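# Stand steel plates on edge in rack slots

## Task

Put every steel plate into its own slot of the rack, standing on one of its long edges (leaning against a slot wall is fine). At the end the rack must be upright and everything must be still, no plate may be held by the switched-off magnet, and nothing may depend on the robot to stay in place. Finally release the plates and move the arm away.

## Robot and tools

Robot: one six-joint arm carrying a magnet gripper. Its base sits on a block at the scene origin, either roughly vertical or tilted about halfway toward +y or -y; the images show which. The arm faces +x.

Frames: the scene frame is fixed to the table. The table top is z = 0, +z is up, +x points out in front of the base, and +y is to the left when looking along +x. The face point is the centre of the gripper's round face. Its z axis points out of the face, and the gripper's axes are the face point's axes.

Gripper: a 48 mm barrel ending 85 mm beyond the flange's mounting face. Magnet on means the piston pushes the magnet behind the central 30 mm of the face, taking about 0.1 s. Bare steel lying flat over the centre holds at about 120 N. The pull drops sharply with any gap: about half at 0.33 mm, a fifth at 1 mm, below 1 N at 10 mm. So seat the face flat on a plate before lifting. Only face friction resists sliding, so tilting or quick moves can shed a heavy plate. Magnet off leaves about 0.3 N, so parts heavier than about 30 g fall. A block 22 mm thick juts from the flange toward the gripper's -y axis, and its corners sweep a 92 mm radius when the last joint turns. Keep it clear of the rack and plates.

execute_actions(actions): a list of chunks. Each chunk is a table of up to 15 rows, and each row lasts one control step (1/30 s). If the table has fewer than 15 rows, its final row is repeated for the remaining steps. Each row holds 7 numbers, each in [-1, 1]:
- dx, dy, dz: an offset, written in the face point's own axes. 1.0 = 0.6 m.
- rx, ry, rz: together one rotation vector, also in the face point's own axes. 1.0 = 180 degrees.
- magnet: an absolute setting. Above 0.01 means on, otherwise off, and it stays as last sent.
The offsets are not poses. Every row of a chunk is measured from the face point's pose at the start of that chunk, not from the previous row. Write numbers literally; expressions make the call invalid. An empty list just observes the scene, or lets a running move go on.

move(target, speed, stop_force, blocking):
- target: one row of the same 7 numbers. The offsets count from the pose in the most recent result that reports one. The face point follows a straight path lasting 0.5 to 10 s and may lag, stray or overshoot.
- speed: in m/s, 0.002 to 0.5, default 0.25. Turning speed is capped at twice this value in rad/s.
- stop_force: in N, 13 to 80. The path ends when the push against the motion, measured along the line to the target, rises by that much. It is not allowed in the first 0.2 s. It is unreliable on moves that also rotate, and it must be left out when pulling away from a surface you are pressing on. Touch peaks can still exceed it unless the speed is very low.
- blocking=false: returns after 0.5 s while the arm keeps moving; it cannot be combined with stop_force. Check progress with wait(0). Other motion commands are refused until the move ends or stop is called.
The result adds a move: line giving the ending: done, off_target, moving, held, fault, or contact (stopped by stop_force). It also gives the distance from the target. limits=paced means the commanded pose was clipped. limits=held means a check blocked some steps, after which the arm may move much faster than the speed set.

wait(seconds): 0 to 10. The arm keeps its last command and any running move continues. stop(): brakes a running move; the arm needs room to do so, and the magnet is unaffected. zoom_image(camera, region): camera is cam_high, cam_low or cam_wrist (each 504x504). region is [x0, y0, x1, y1] in pixels from the top-left, at most 504 by 504. finished_scene(scene): ends the current scene, given by its number, and cannot be undone.

Results: end_effector_position (m) and end_effector_quat_wxyz (face point pose in the scene frame; the printed position may be slightly off at long reach), plus end_effector_velocity and end_effector_angular_velocity. Joint positions (rad) and Joint velocities list six joints in this order and range:
- shoulder pan: -3.142 to 3.142
- shoulder lift: -6.283 to 6.283
- elbow: 0.000 to 3.142
- wrists 1 to 3: -6.283 to 6.283 each
Wrist force and Wrist torque are in the face point's axes. Force points back into the arm when it presses on something. Expect offsets up to about 5.5 N and noise around 3.4 N, with saturation near 100 N; no reading at the start is normal. magnet_out = 1 when the piston is near the face, magnet_back = 1 when it is retracted. part_present = 1 when steel is held with at least about 36 N. Hand target is the pose the drive is currently aiming for. Off the commanded pose compares the measured pose with the last commanded row. A line beginning pose unreachable means a clearance check changed or held back joint targets; it names the first affected action, counted from 0, and may be followed by a cause: line. joint sent to its limit means a joint target was pinned at the end of its range.

Limits and faults: each step, the commanded pose is clipped to within 100 mm and 16 degrees of the measured pose, and motion trails commands by about 0.17 s. After large moves, check the printed pose. The arm is stiff. Joint torque at a load limit (pan and lift 313, elbow 142, wrists 51.3 N m) or an outside force of 150 N causes a 10 s fault stop. MOTOR HOT appears from 70 °C; at 85 °C the brakes lock until the motors cool. Loose objects may occasionally be nudged. Avoid dropping plates, slamming into things, hard pushes, tipping the rack, and knocking anything off the table. Switch the magnet off before retreating.

Each tool is called as name([rows], argument=value, ...), one row to a line, values as JSON.

## Session

execute_actions(actions=[])

Scene clock: 0.00 s.
end_effector_position=(+1.1470, +0.3911, +0.2306) magnet_out=0 magnet_back=1 part_present=0 end_effector_quat_wxyz=(+0.557, -0.426, +0.709, +0.069) end_effector_velocity=(+0.000, -0.000, -0.000) end_effector_angular_velocity=(-0.001, -0.000, -0.002)
Joint positions: [ 0.114 -0.597  1.279 -3.375 -1.05   2.477]
Joint velocities: [ 0.     0.    -0.    -0.    -0.002  0.   ]
Motor temperatures (°C, as the motors report them): [29 31 30 33 38 37]
Wrist force (N, on the end effector, along its own x y z axes, offset not removed): no reading
Wrist torque (N m, same axes, about the end effector's origin, offset not removed): no reading
Hand target: +1.147, +0.391, +0.231; +0.557, -0.426, +0.709, +0.069

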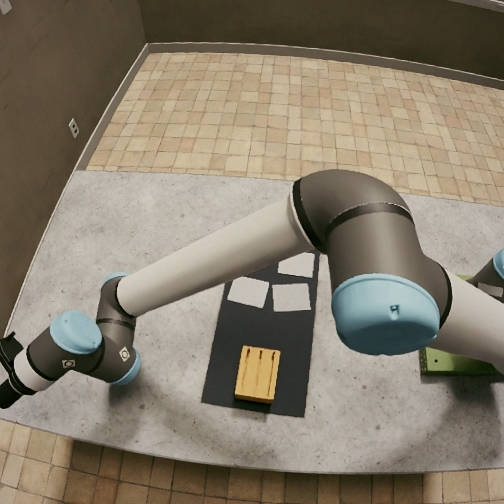

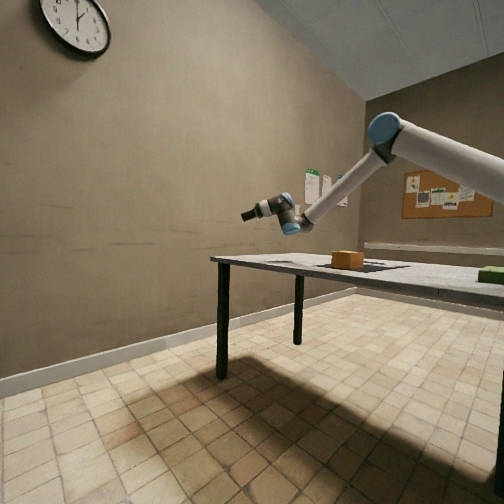

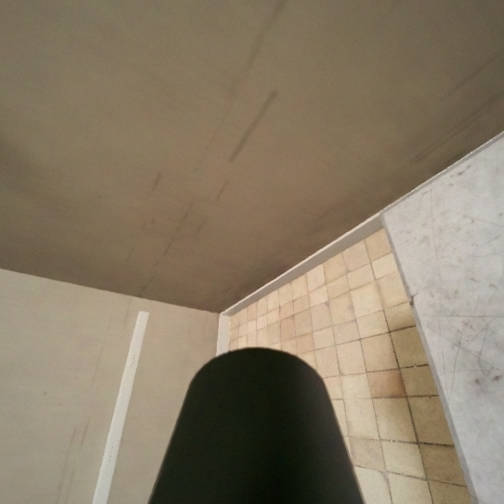

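move(target=[0.15,0.03,-0.535,0.0486,0.394,0.301,0])

move(target=[0.414,-0.3675,-0.058,0,0,0,0])

Scene clock: 7.77 s.
end_effector_position=(+0.8987, +0.1711, +0.2657) magnet_out=0 magnet_back=1 part_present=0 end_effector_quat_wxyz=(+0.000, -0.000, +1.000, +0.000) end_effector_velocity=(-0.001, -0.002, +0.000) end_effector_angular_velocity=(-0.001, +0.010, -0.007)
Joint positions: [ 0.025 -1.099  1.603 -2.076 -1.584  3.145]
Joint velocities: [-0.002 -0.001 -0.002  0.013 -0.001  0.005]
Motor temperatures (°C, as the motors report them): [29 31 30 33 38 37]
Wrist force (N, on the end effector, along its own x y z axes, offset not removed): [1.7 -1.2 3.2]
Wrist torque (N m, same axes, about the end effector's origin, offset not removed): [-0.13 -0.23 0.02]
Hand target: +0.898, +0.171, +0.266; -0.000, +0.000, +1.000, +0.000
Off the commanded pose: 0.000 m, 0 deg.
move: done

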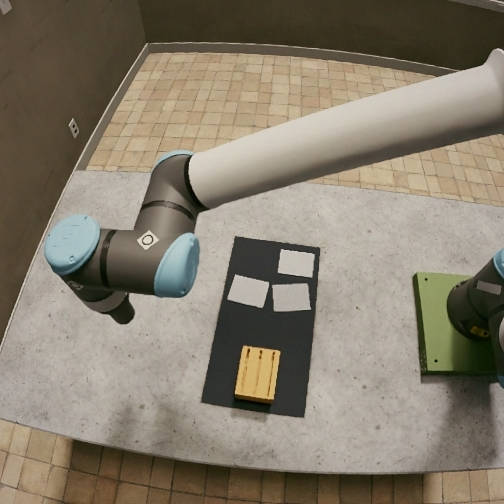

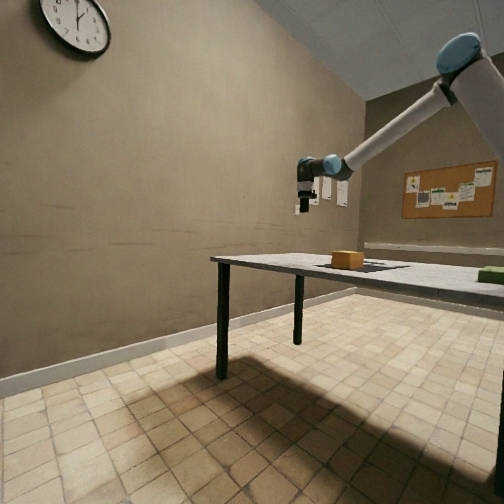

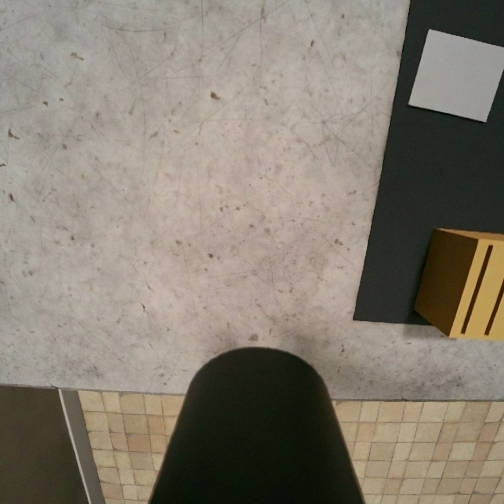

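Scene clock: 9.77 s.
end_effector_position=(+0.6506, -0.0495, +0.3002) magnet_out=0 magnet_back=1 part_present=0 end_effector_quat_wxyz=(+0.000, -0.000, +1.000, +0.000) end_effector_velocity=(-0.002, -0.001, +0.000) end_effector_angular_velocity=(-0.001, +0.000, +0.001)
Joint positions: [-0.315 -1.53   2.094 -2.141 -1.583  2.805]
Joint velocities: [-0.003 -0.003  0.002  0.001 -0.001 -0.004]
Motor temperatures (°C, as the motors report them): [29 31 30 33 38 37]
Wrist force (N, on the end effector, along its own x y z axes, offset not removed): [6.0 6.4 -4.7]
Wrist torque (N m, same axes, about the end effector's origin, offset not removed): [0.74 -0.52 -0.14]
Hand target: +0.650, -0.050, +0.300; +0.000, -0.000, +1.000, +0.000
Off the commanded pose: 0.000 m, 0 deg.
move: done

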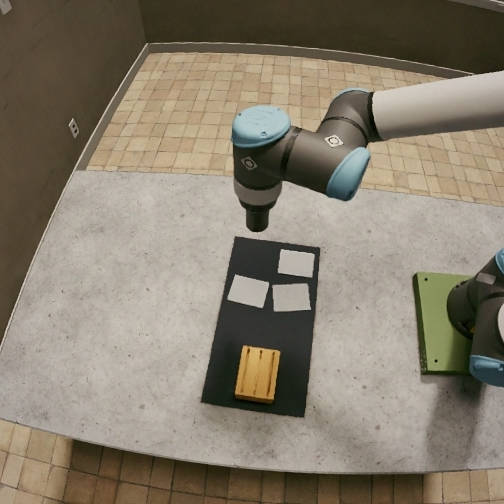

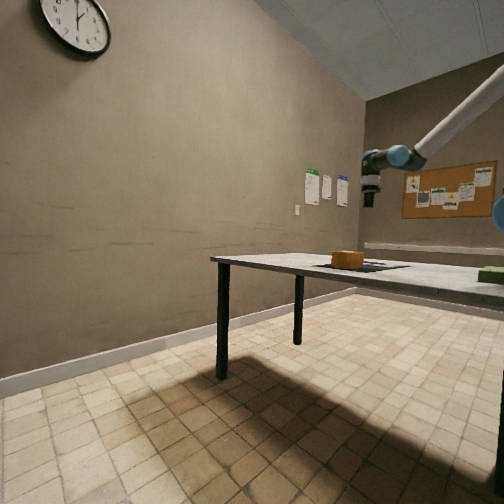

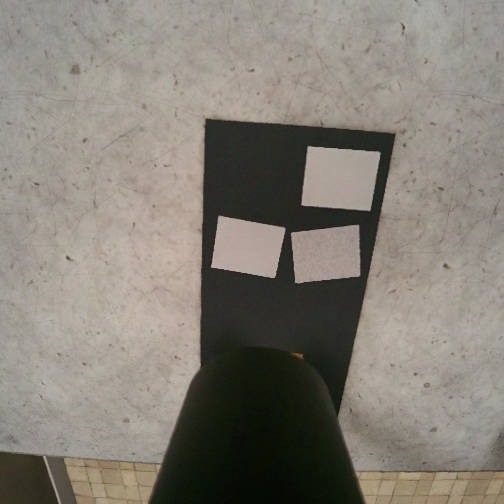

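move(target=[-0.01,0.02,0.292,0,0,0,0])

Scene clock: 14.13 s.
end_effector_position=(+0.6565, -0.0373, +0.1254) magnet_out=0 magnet_back=1 part_present=0 end_effector_quat_wxyz=(+0.000, -0.000, +1.000, +0.000) end_effector_velocity=(+0.001, +0.000, -0.002) end_effector_angular_velocity=(-0.001, -0.000, +0.000)
Joint positions: [-0.297 -1.289  2.216 -2.502 -1.583  2.822]
Joint velocities: [ 0.001  0.003 -0.    -0.004 -0.001  0.   ]
Motor temperatures (°C, as the motors report them): [29 31 30 33 38 37]
Wrist force (N, on the end effector, along its own x y z axes, offset not removed): [5.4 2.7 -8.9]
Wrist torque (N m, same axes, about the end effector's origin, offset not removed): [0.11 -0.58 -0.25]
Hand target: +0.657, -0.037, +0.125; +0.000, -0.000, +1.000, +0.000
Off the commanded pose: 0.000 m, 0 deg.
move: done

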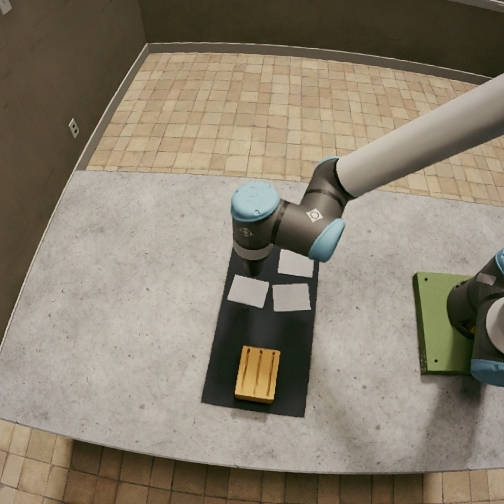

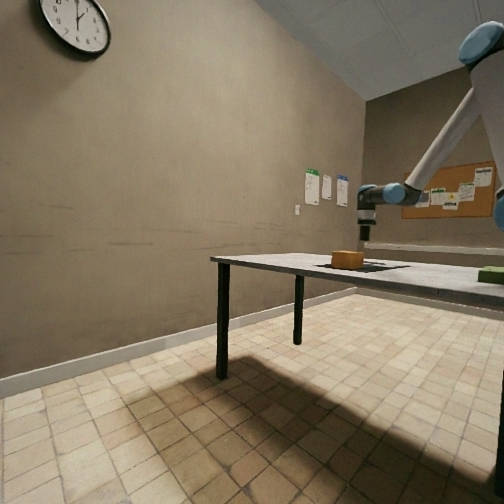

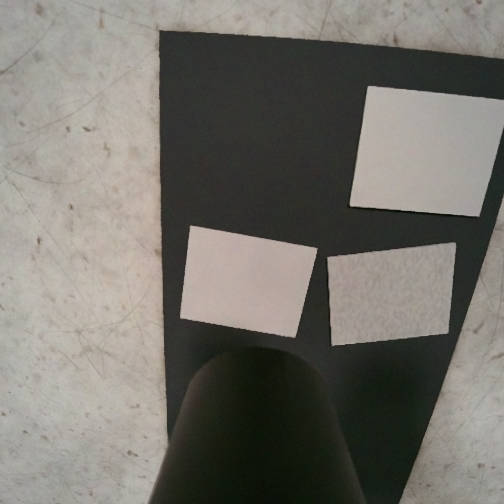

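move(target=[-0.007,-0.015,0.1845,0,0,0.053,0], speed=0.15)

move(target=[0,0,0.0165,0,0,0,1], speed=0.01)

Scene clock: 17.97 s.
end_effector_position=(+0.6607, -0.0461, +0.0151) magnet_out=0 magnet_back=1 part_present=0 end_effector_quat_wxyz=(+0.000, +0.083, +0.997, +0.000) end_effector_velocity=(+0.001, -0.000, -0.002) end_effector_angular_velocity=(-0.002, -0.001, -0.003)
Joint positions: [-0.31  -1.088  2.237 -2.724 -1.583  2.975]
Joint velocities: [ 0.001  0.005 -0.002 -0.005 -0.001  0.003]
Motor temperatures (°C, as the motors report them): [29 31 30 33 38 37]
Wrist force (N, on the end effector, along its own x y z axes, offset not removed): [-0.3 5.0 -0.1]
Wrist torque (N m, same axes, about the end effector's origin, offset not removed): [0.62 -0.03 -0.11]
Hand target: +0.661, -0.046, +0.015; +0.000, +0.083, +0.997, +0.000
Off the commanded pose: 0.000 m, 0 deg.
move: done

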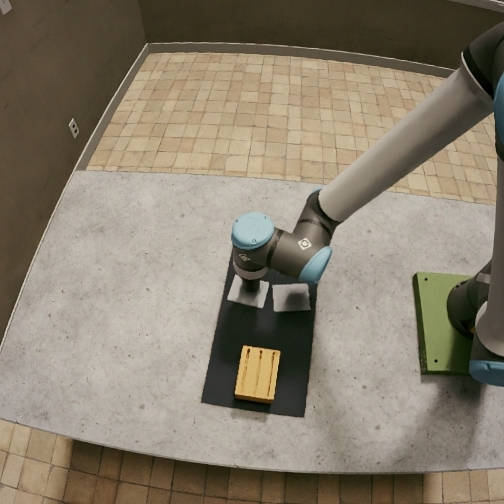

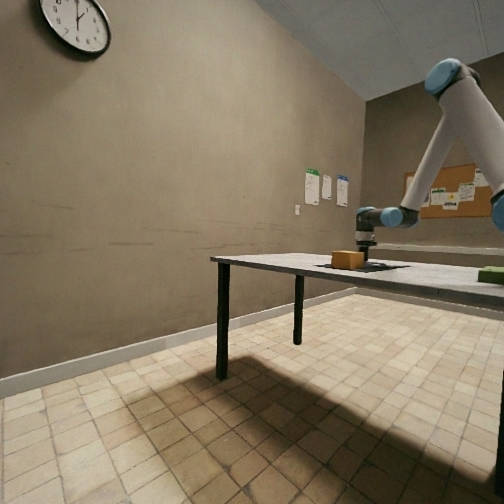

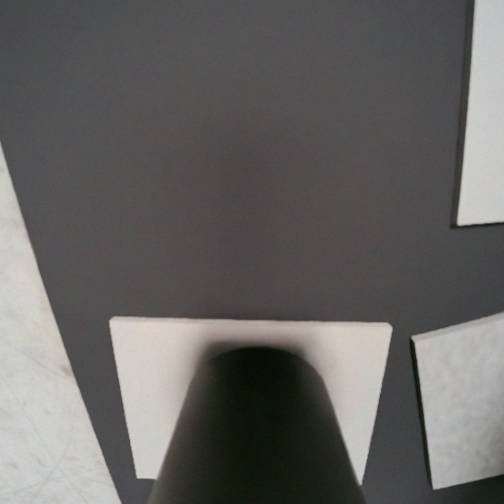

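Scene clock: 19.17 s.
end_effector_position=(+0.6607, -0.0461, +0.0054) magnet_out=1 magnet_back=0 part_present=1 end_effector_quat_wxyz=(+0.000, +0.083, +0.997, +0.000) end_effector_velocity=(+0.000, -0.001, -0.002) end_effector_angular_velocity=(-0.002, +0.000, -0.000)
Joint positions: [-0.31  -1.07   2.237 -2.743 -1.583  2.975]
Joint velocities: [-0.     0.005 -0.    -0.005 -0.002 -0.   ]
Motor temperatures (°C, as the motors report them): [29 31 30 33 38 37]
Wrist force (N, on the end effector, along its own x y z axes, offset not removed): [0.3 1.3 7.0]
Wrist torque (N m, same axes, about the end effector's origin, offset not removed): [0.37 -0.02 -0.14]
Hand target: +0.661, -0.046, +0.005; +0.000, +0.083, +0.997, +0.000
Off the commanded pose: 0.000 m, 0 deg.
move: done

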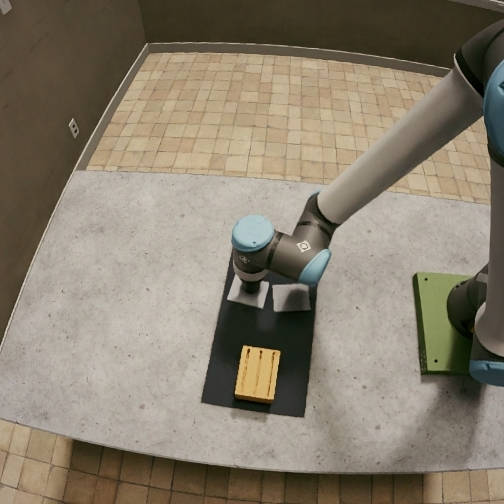

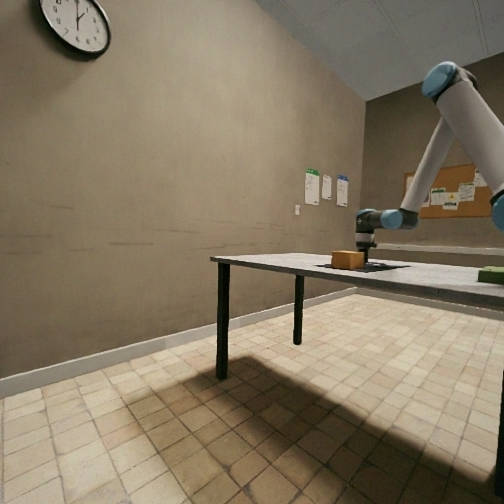

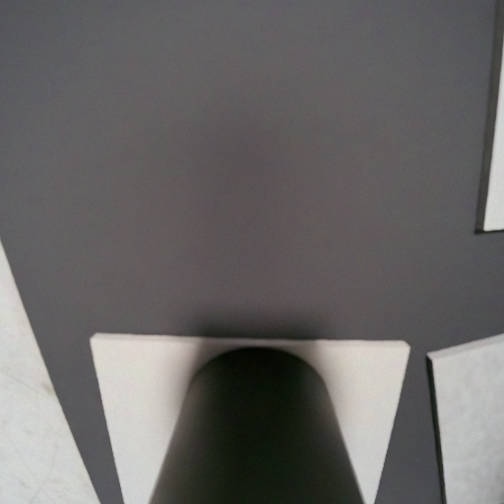

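move(target=[0,0,-0.36,0,0,0,1], speed=0.2)

move(target=[0.1,0.399,0,0,0,0.447,1], speed=0.2)

Scene clock: 23.57 s.
end_effector_position=(+0.6607, -0.0462, +0.2209) magnet_out=1 magnet_back=0 part_present=1 end_effector_quat_wxyz=(+0.000, +0.083, +0.997, +0.000) end_effector_velocity=(-0.000, +0.000, +0.002) end_effector_angular_velocity=(+0.001, +0.001, -0.001)
Joint positions: [-0.306 -1.423  2.147 -2.3   -1.583  2.979]
Joint velocities: [-0.    -0.002 -0.001  0.005  0.001  0.001]
Motor temperatures (°C, as the motors report them): [29 31 30 33 38 37]
Wrist force (N, on the end effector, along its own x y z axes, offset not removed): [3.0 1.6 3.8]
Wrist torque (N m, same axes, about the end effector's origin, offset not removed): [0.04 -0.03 0.12]
Hand target: +0.661, -0.046, +0.221; +0.000, +0.083, +0.997, +0.000
Off the commanded pose: 0.001 m, 0 deg.
move: done

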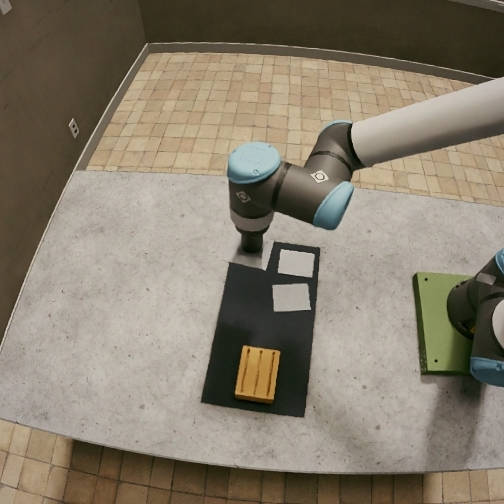

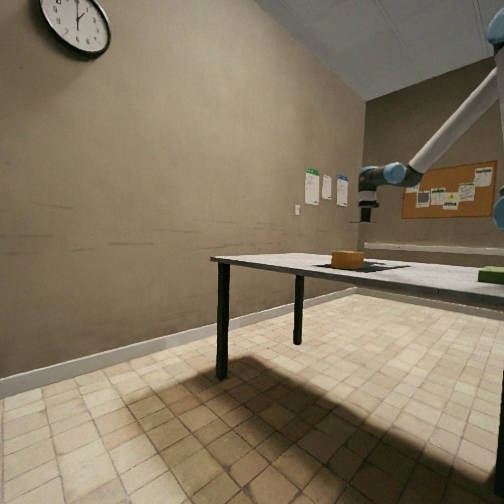

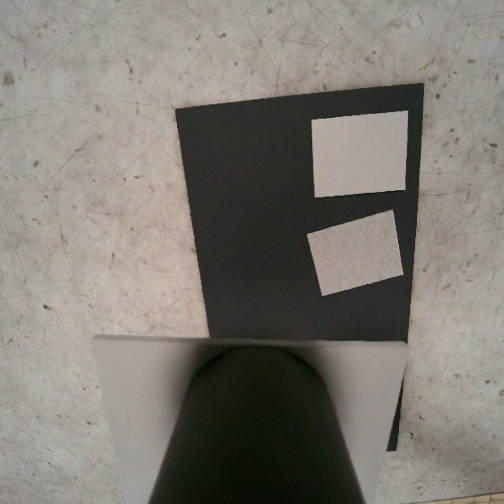

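Scene clock: 27.57 s.
end_effector_position=(+0.6408, +0.1993, +0.2210) magnet_out=1 magnet_back=0 part_present=1 end_effector_quat_wxyz=(-0.000, +0.706, +0.708, +0.000) end_effector_velocity=(+0.000, +0.002, +0.001) end_effector_angular_velocity=(-0.000, -0.001, -0.011)
Joint positions: [ 0.07  -1.403  2.13  -2.298 -1.584  4.758]
Joint velocities: [ 0.003  0.    -0.002  0.    -0.     0.015]
Motor temperatures (°C, as the motors report them): [29 31 30 33 38 37]
Wrist force (N, on the end effector, along its own x y z axes, offset not removed): [8.1 0.7 2.3]
Wrist torque (N m, same axes, about the end effector's origin, offset not removed): [0.17 -0.88 -0.13]
Hand target: +0.641, +0.200, +0.221; +0.000, +0.707, +0.707, +0.000
Off the commanded pose: 0.001 m, 0 deg.
move: done

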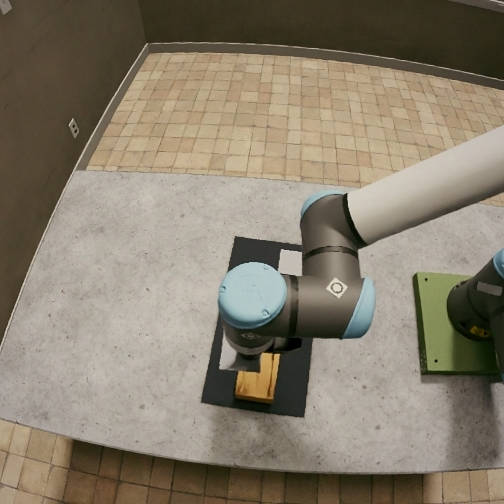

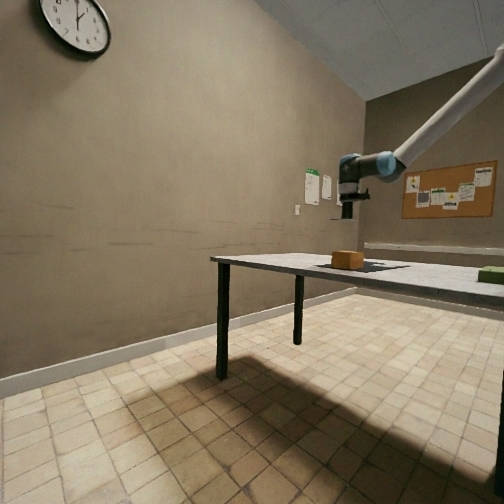

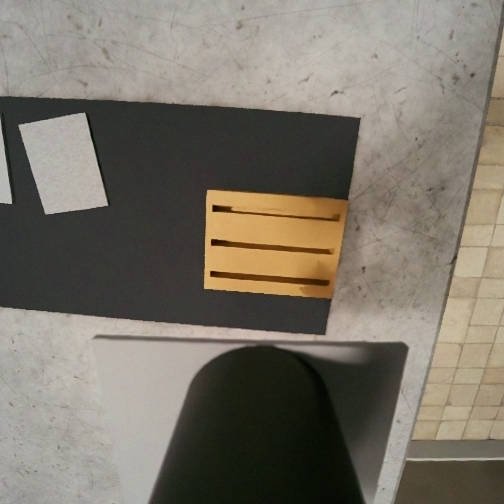

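move(target=[0.037,-0.078,0,0,0,0.025,1], speed=0.1)

Scene clock: 30.80 s.
end_effector_position=(+0.5941, +0.2213, +0.2210) magnet_out=1 magnet_back=0 part_present=1 end_effector_quat_wxyz=(-0.000, +0.734, +0.680, +0.000) end_effector_velocity=(-0.003, +0.001, -0.001) end_effector_angular_velocity=(-0.001, +0.001, -0.002)
Joint positions: [ 0.109 -1.459  2.197 -2.309 -1.584  4.876]
Joint velocities: [ 0.003 -0.002  0.004 -0.    -0.001  0.004]
Motor temperatures (°C, as the motors report them): [29 31 30 33 38 37]
Wrist force (N, on the end effector, along its own x y z axes, offset not removed): [3.7 5.1 1.5]
Wrist torque (N m, same axes, about the end effector's origin, offset not removed): [0.41 -0.42 -0.12]
Hand target: +0.594, +0.221, +0.221; +0.000, +0.734, +0.680, +0.000
Off the commanded pose: 0.000 m, 0 deg.
move: done

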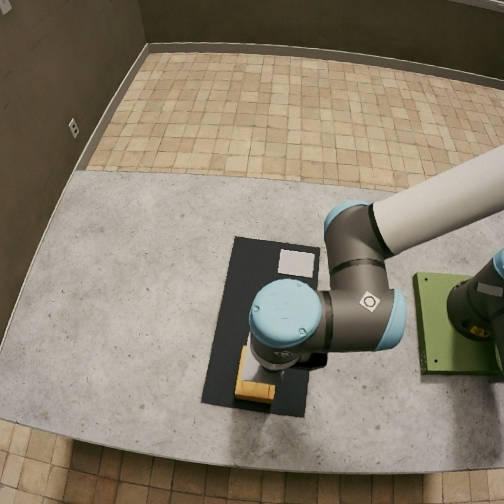

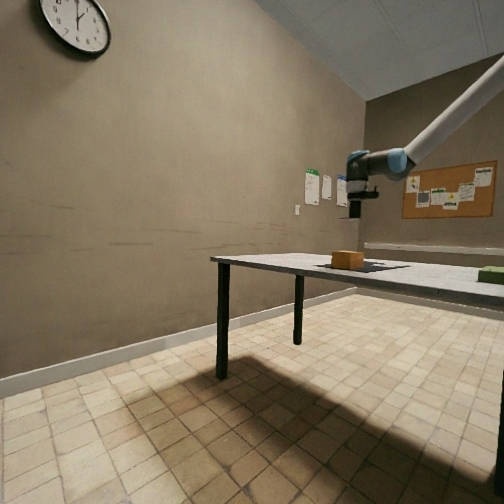

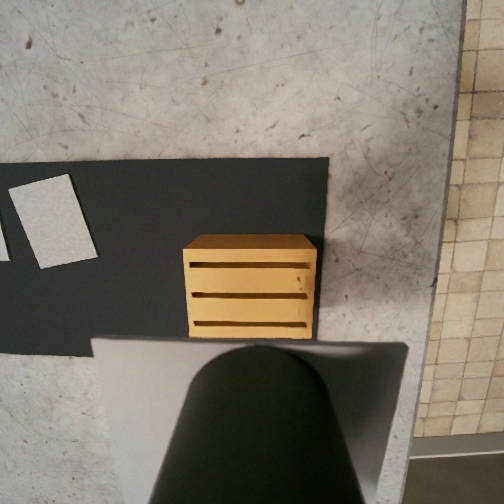

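move(target=[0,0,0,0.5,0,0,1], speed=0.2)

move(target=[0,0.14,0,0,0,0,1], speed=0.08)

zoom_image(camera="cam_high", region=[215,325,295,415])

Scene clock: 38.10 s.
end_effector_position=(+0.5942, +0.2214, +0.2211) magnet_out=1 magnet_back=0 part_present=1 end_effector_quat_wxyz=(+0.518, -0.519, -0.481, +0.480) end_effector_velocity=(-0.000, +0.000, -0.000) end_effector_angular_velocity=(+0.001, +0.014, +0.001)
Joint positions: [ 0.062 -0.899  1.579 -0.684 -1.456  4.727]
Joint velocities: [ 0.     0.005 -0.002  0.012 -0.    -0.002]
Motor temperatures (°C, as the motors report them): [29 31 30 33 38 37]
Wrist force (N, on the end effector, along its own x y z axes, offset not removed): [2.1 3.4 -1.2]
Wrist torque (N m, same axes, about the end effector's origin, offset not removed): [-0.02 0.17 0.07]
Hand target: +0.594, +0.221, +0.221; +0.518, -0.518, -0.481, +0.481
Off the commanded pose: 0.000 m, 0 deg.
move: done

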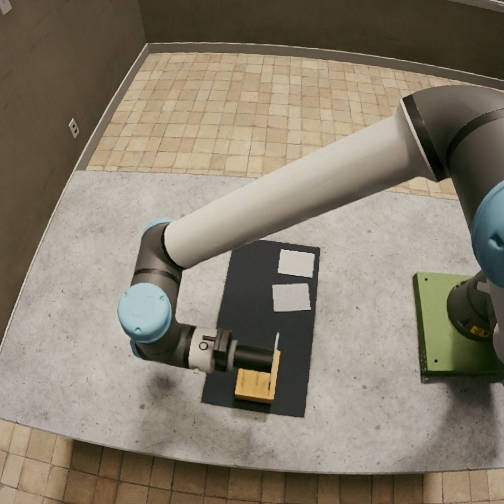

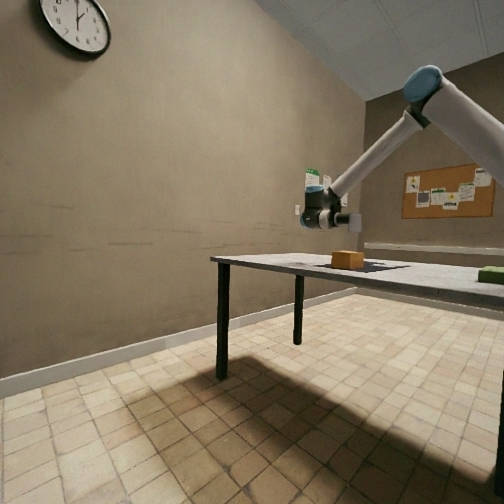

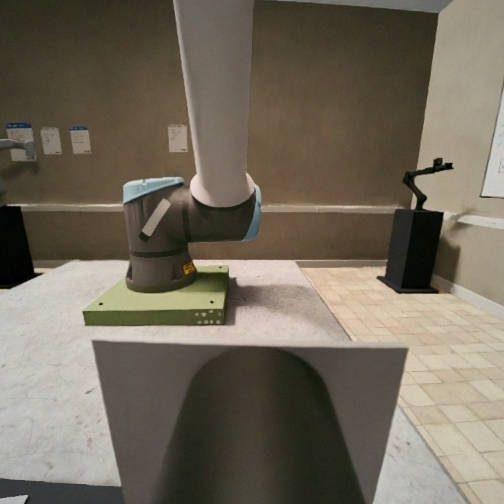

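Scene clock: 39.60 s.
end_effector_position=(+0.5943, +0.2214, +0.1374) magnet_out=1 magnet_back=0 part_present=1 end_effector_quat_wxyz=(+0.518, -0.519, -0.481, +0.480) end_effector_velocity=(-0.000, +0.001, -0.002) end_effector_angular_velocity=(+0.001, -0.000, +0.001)
Joint positions: [ 0.06  -0.808  1.598 -0.795 -1.457  4.727]
Joint velocities: [ 0.001  0.002  0.001 -0.003  0.    -0.001]
Motor temperatures (°C, as the motors report them): [29 31 30 33 38 37]
Wrist force (N, on the end effector, along its own x y z axes, offset not removed): [2.3 8.0 -0.1]
Wrist torque (N m, same axes, about the end effector's origin, offset not removed): [0.44 -0.15 -0.02]
Hand target: +0.594, +0.221, +0.137; +0.518, -0.519, -0.481, +0.480
Off the commanded pose: 0.000 m, 0 deg.
move: done

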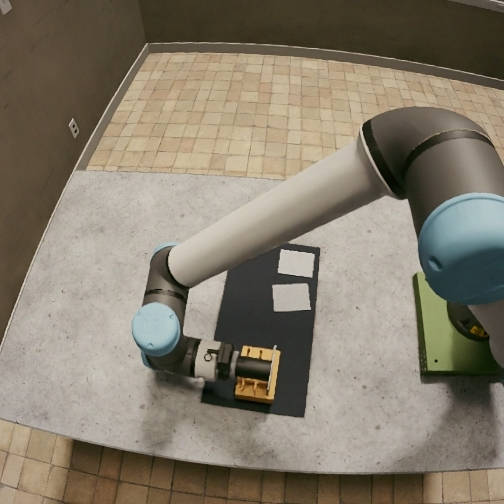

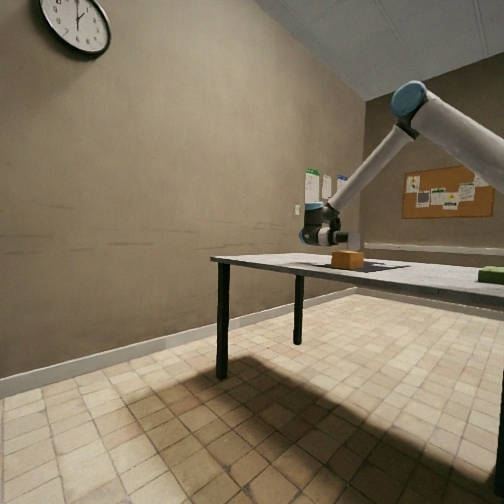

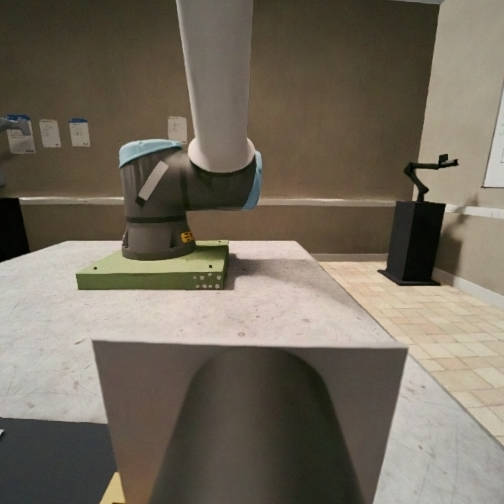

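Region (215, 325, 295, 415) of cam_high's 504x504 image, scaled by 5.600, with more detail than that image has.

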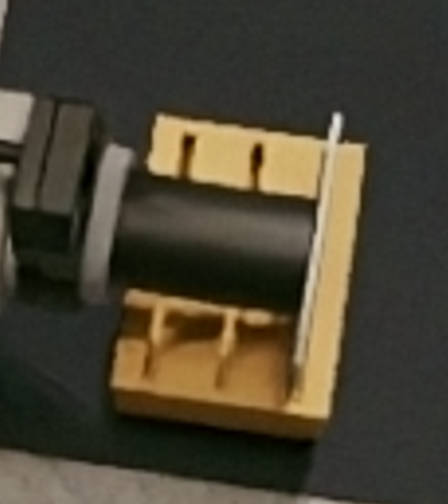

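Looks on the slot.

move(target=[0,0.044,0,0,0,0,1], speed=0.006, stop_force=13)

Scene clock: 42.60 s.
end_effector_position=(+0.5944, +0.2214, +0.1293) magnet_out=1 magnet_back=0 part_present=1 end_effector_quat_wxyz=(+0.518, -0.519, -0.481, +0.480) end_effector_velocity=(-0.000, -0.000, +0.001) end_effector_angular_velocity=(+0.000, -0.001, -0.002)
Joint positions: [ 0.06  -0.798  1.599 -0.805 -1.457  4.727]
Joint velocities: [-0.001 -0.001  0.001 -0.     0.001 -0.   ]
Motor temperatures (°C, as the motors report them): [29 31 30 33 38 37]
Wrist force (N, on the end effector, along its own x y z axes, offset not removed): [-2.1 -18.4 4.8]
Wrist torque (N m, same axes, about the end effector's origin, offset not removed): [-0.20 0.20 -0.16]
Hand target: +0.594, +0.221, +0.130; +0.518, -0.519, -0.481, +0.480
Off the commanded pose: 0.018 m, 0 deg.
move: contact

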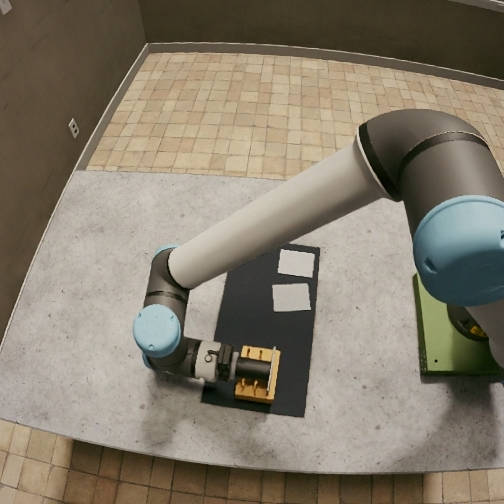

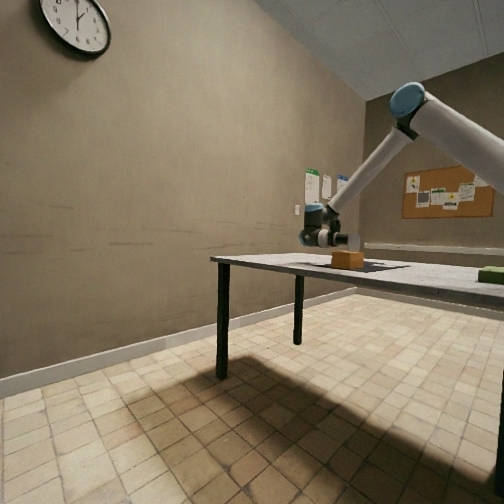

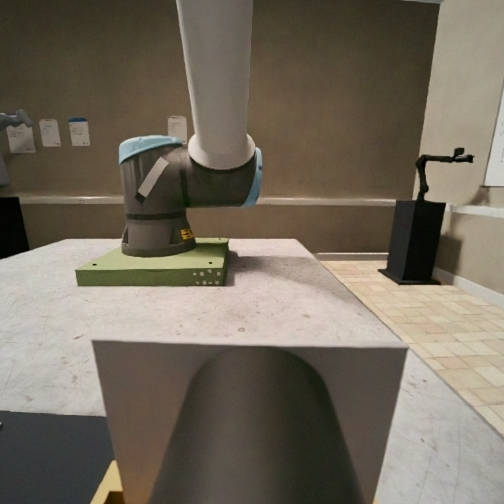

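zoom_image(camera="cam_high", region=[240,335,290,405])

Region (240, 335, 290, 405) of cam_high's 504x504 image, scaled by 7.200, with more detail than that image has; it fills the left 360 columns of this view, and the rest is white.

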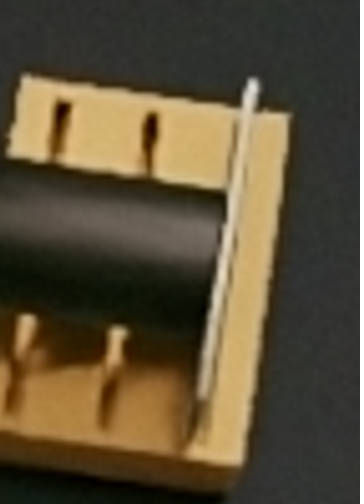

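move(target=[0,-0.004,-0.005,0,0,0,1], speed=0.01)

move(target=[0,0.035,0,0,0,0,1], speed=0.005, stop_force=13)

Scene clock: 47.87 s.
end_effector_position=(+0.5972, +0.2212, +0.1317) magnet_out=1 magnet_back=0 part_present=1 end_effector_quat_wxyz=(+0.518, -0.519, -0.481, +0.480) end_effector_velocity=(+0.001, +0.001, +0.001) end_effector_angular_velocity=(-0.000, +0.001, -0.001)
Joint positions: [ 0.06  -0.798  1.592 -0.799 -1.458  4.727]
Joint velocities: [ 0.     0.001 -0.003  0.003  0.002  0.   ]
Motor temperatures (°C, as the motors report them): [29 31 30 33 38 37]
Wrist force (N, on the end effector, along its own x y z axes, offset not removed): [1.6 4.6 2.8]
Wrist torque (N m, same axes, about the end effector's origin, offset not removed): [0.27 -0.01 -0.18]
Hand target: +0.597, +0.221, +0.132; +0.518, -0.519, -0.481, +0.480
Off the commanded pose: 0.000 m, 0 deg.
move: done

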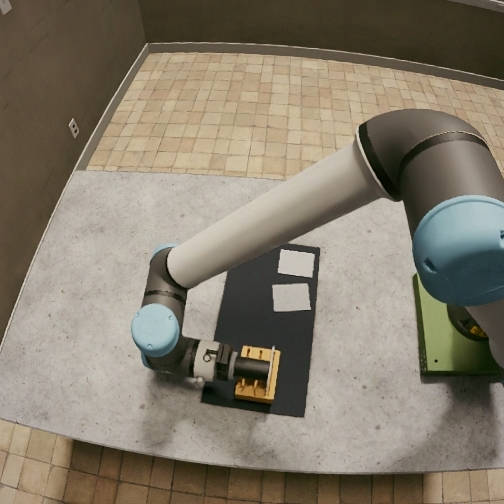

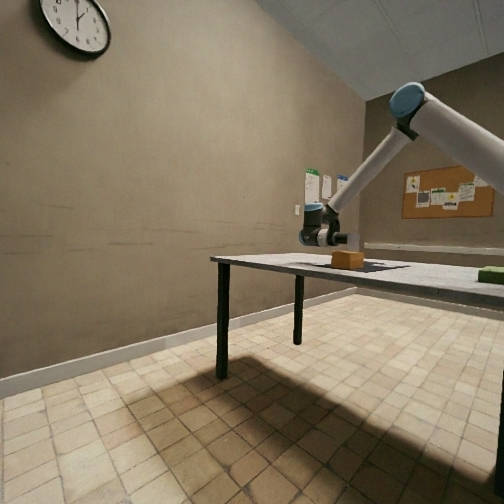

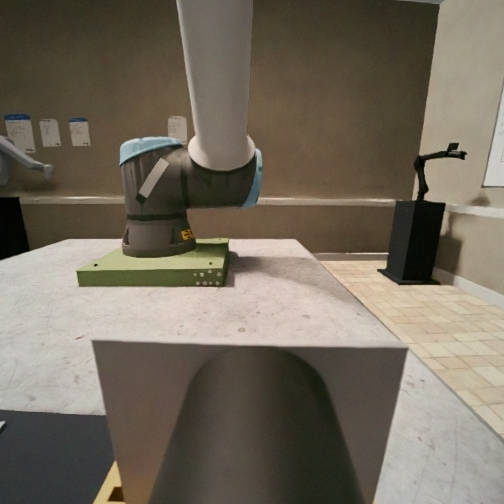

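Scene clock: 48.77 s.
end_effector_position=(+0.5973, +0.2212, +0.1290) magnet_out=1 magnet_back=0 part_present=1 end_effector_quat_wxyz=(+0.518, -0.519, -0.481, +0.480) end_effector_velocity=(-0.000, +0.001, +0.000) end_effector_angular_velocity=(-0.000, +0.000, -0.001)
Joint positions: [ 0.06  -0.795  1.592 -0.802 -1.458  4.727]
Joint velocities: [ 0.    -0.001  0.001 -0.     0.002  0.   ]
Motor temperatures (°C, as the motors report them): [29 31 30 33 38 37]
Wrist force (N, on the end effector, along its own x y z axes, offset not removed): [6.7 -17.5 0.5]
Wrist torque (N m, same axes, about the end effector's origin, offset not removed): [0.33 -0.28 -0.02]
Hand target: +0.597, +0.221, +0.129; +0.518, -0.519, -0.481, +0.480
Off the commanded pose: 0.018 m, 0 deg.
move: contact

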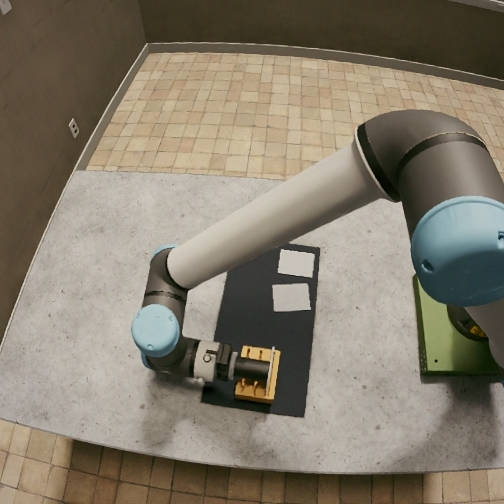

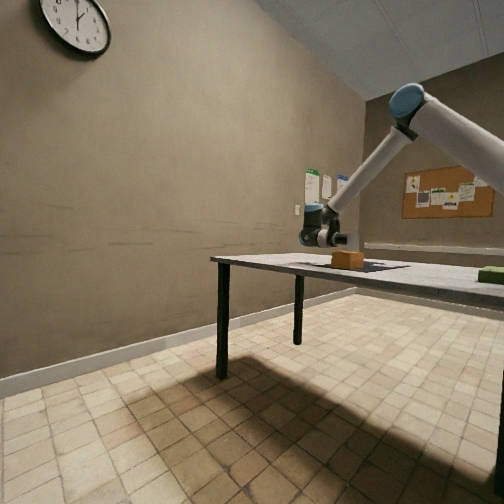

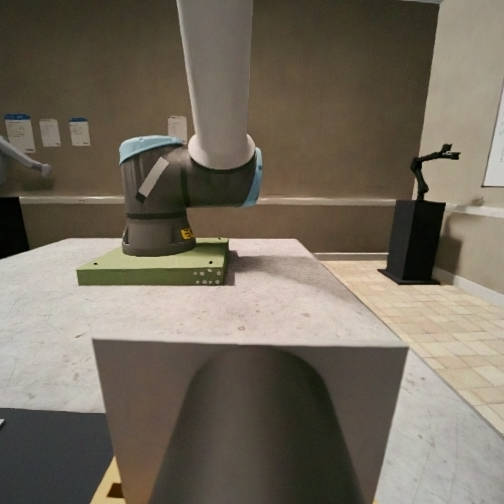

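move(target=[0,-0.004,-0.005,0,0,0,1], speed=0.01)

move(target=[0,0.035,0,0,0,0,1], speed=0.005, stop_force=13)

Scene clock: 51.13 s.
end_effector_position=(+0.6001, +0.2210, +0.1313) magnet_out=1 magnet_back=0 part_present=1 end_effector_quat_wxyz=(+0.518, -0.519, -0.481, +0.480) end_effector_velocity=(+0.002, -0.000, +0.001) end_effector_angular_velocity=(-0.000, -0.000, -0.001)
Joint positions: [ 0.06  -0.794  1.586 -0.796 -1.458  4.727]
Joint velocities: [-0.001  0.001 -0.004  0.003  0.     0.   ]
Motor temperatures (°C, as the motors report them): [29 31 30 33 38 37]
Wrist force (N, on the end effector, along its own x y z axes, offset not removed): [-2.4 4.3 -4.9]
Wrist torque (N m, same axes, about the end effector's origin, offset not removed): [0.21 0.40 -0.05]
Hand target: +0.600, +0.221, +0.131; +0.518, -0.519, -0.481, +0.480
Off the commanded pose: 0.000 m, 0 deg.
move: done

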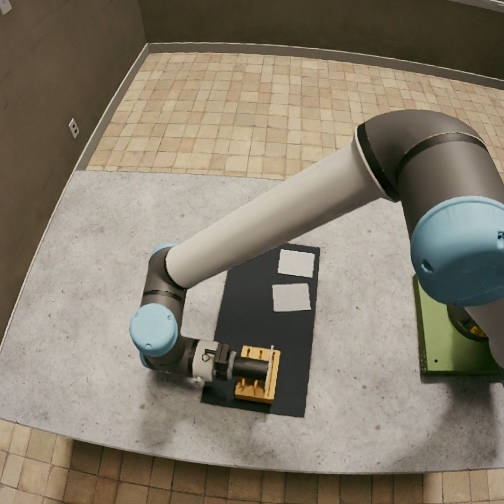

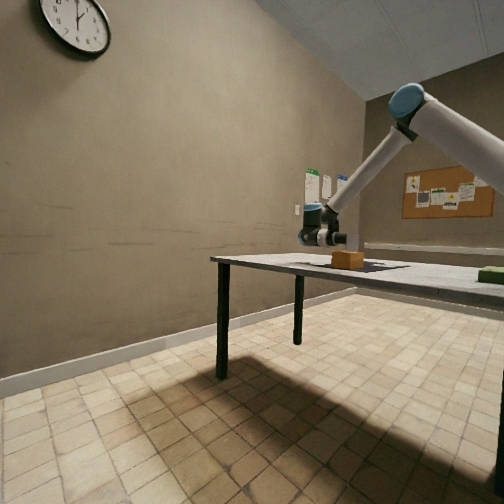

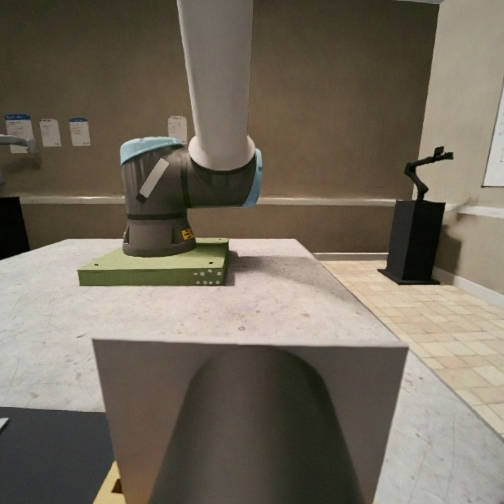

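Scene clock: 52.00 s.
end_effector_position=(+0.6002, +0.2210, +0.1288) magnet_out=1 magnet_back=0 part_present=1 end_effector_quat_wxyz=(+0.518, -0.519, -0.481, +0.480) end_effector_velocity=(-0.000, +0.001, +0.001) end_effector_angular_velocity=(-0.000, -0.001, +0.000)
Joint positions: [ 0.06  -0.791  1.586 -0.799 -1.458  4.727]
Joint velocities: [ 0.001 -0.001 -0.     0.     0.001  0.001]
Motor temperatures (°C, as the motors report them): [29 31 30 33 38 37]
Wrist force (N, on the end effector, along its own x y z axes, offset not removed): [-0.3 -16.0 1.9]
Wrist torque (N m, same axes, about the end effector's origin, offset not removed): [0.34 0.18 0.02]
Hand target: +0.600, +0.221, +0.129; +0.518, -0.519, -0.481, +0.480
Off the commanded pose: 0.018 m, 0 deg.
move: contact

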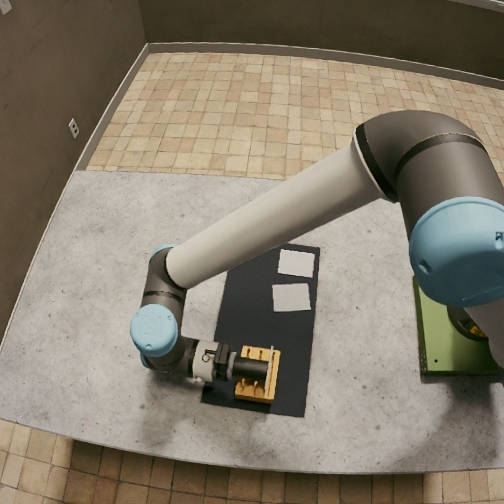

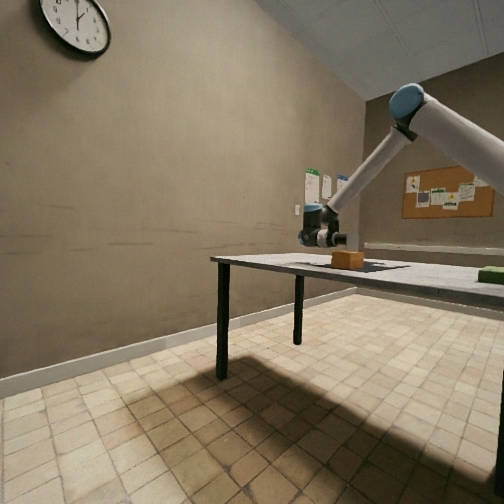

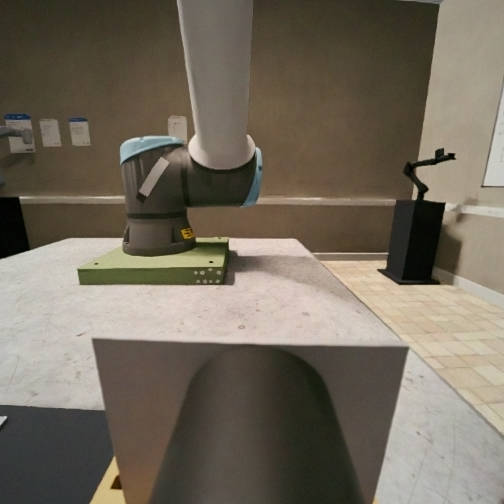

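zoom_image(camera="cam_high", region=[240,335,290,405])

zoom_image(camera="cam_wrist", region=[60,400,260,504])

Region (240, 335, 290, 405) of cam_high's 504x504 image, scaled by 7.200, with more detail than that image has; it fills the left 360 columns of this view, and the rest is white.

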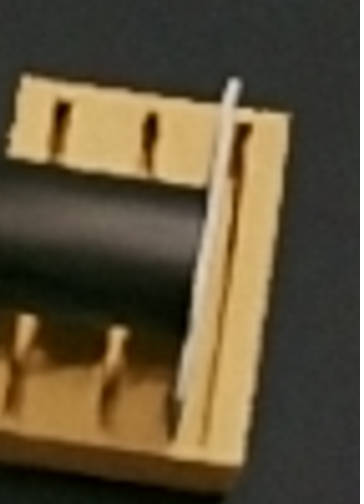

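Region (60, 400, 260, 504) of cam_wrist's 504x504 image, scaled by 2.520, with more detail than that image has; it fills the top 262 rows of this view, and the rest is white.

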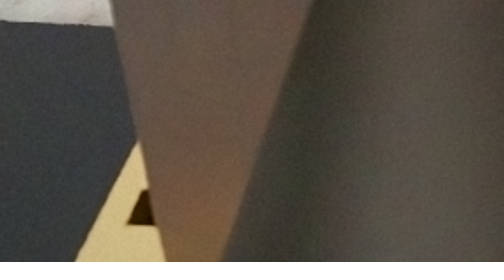

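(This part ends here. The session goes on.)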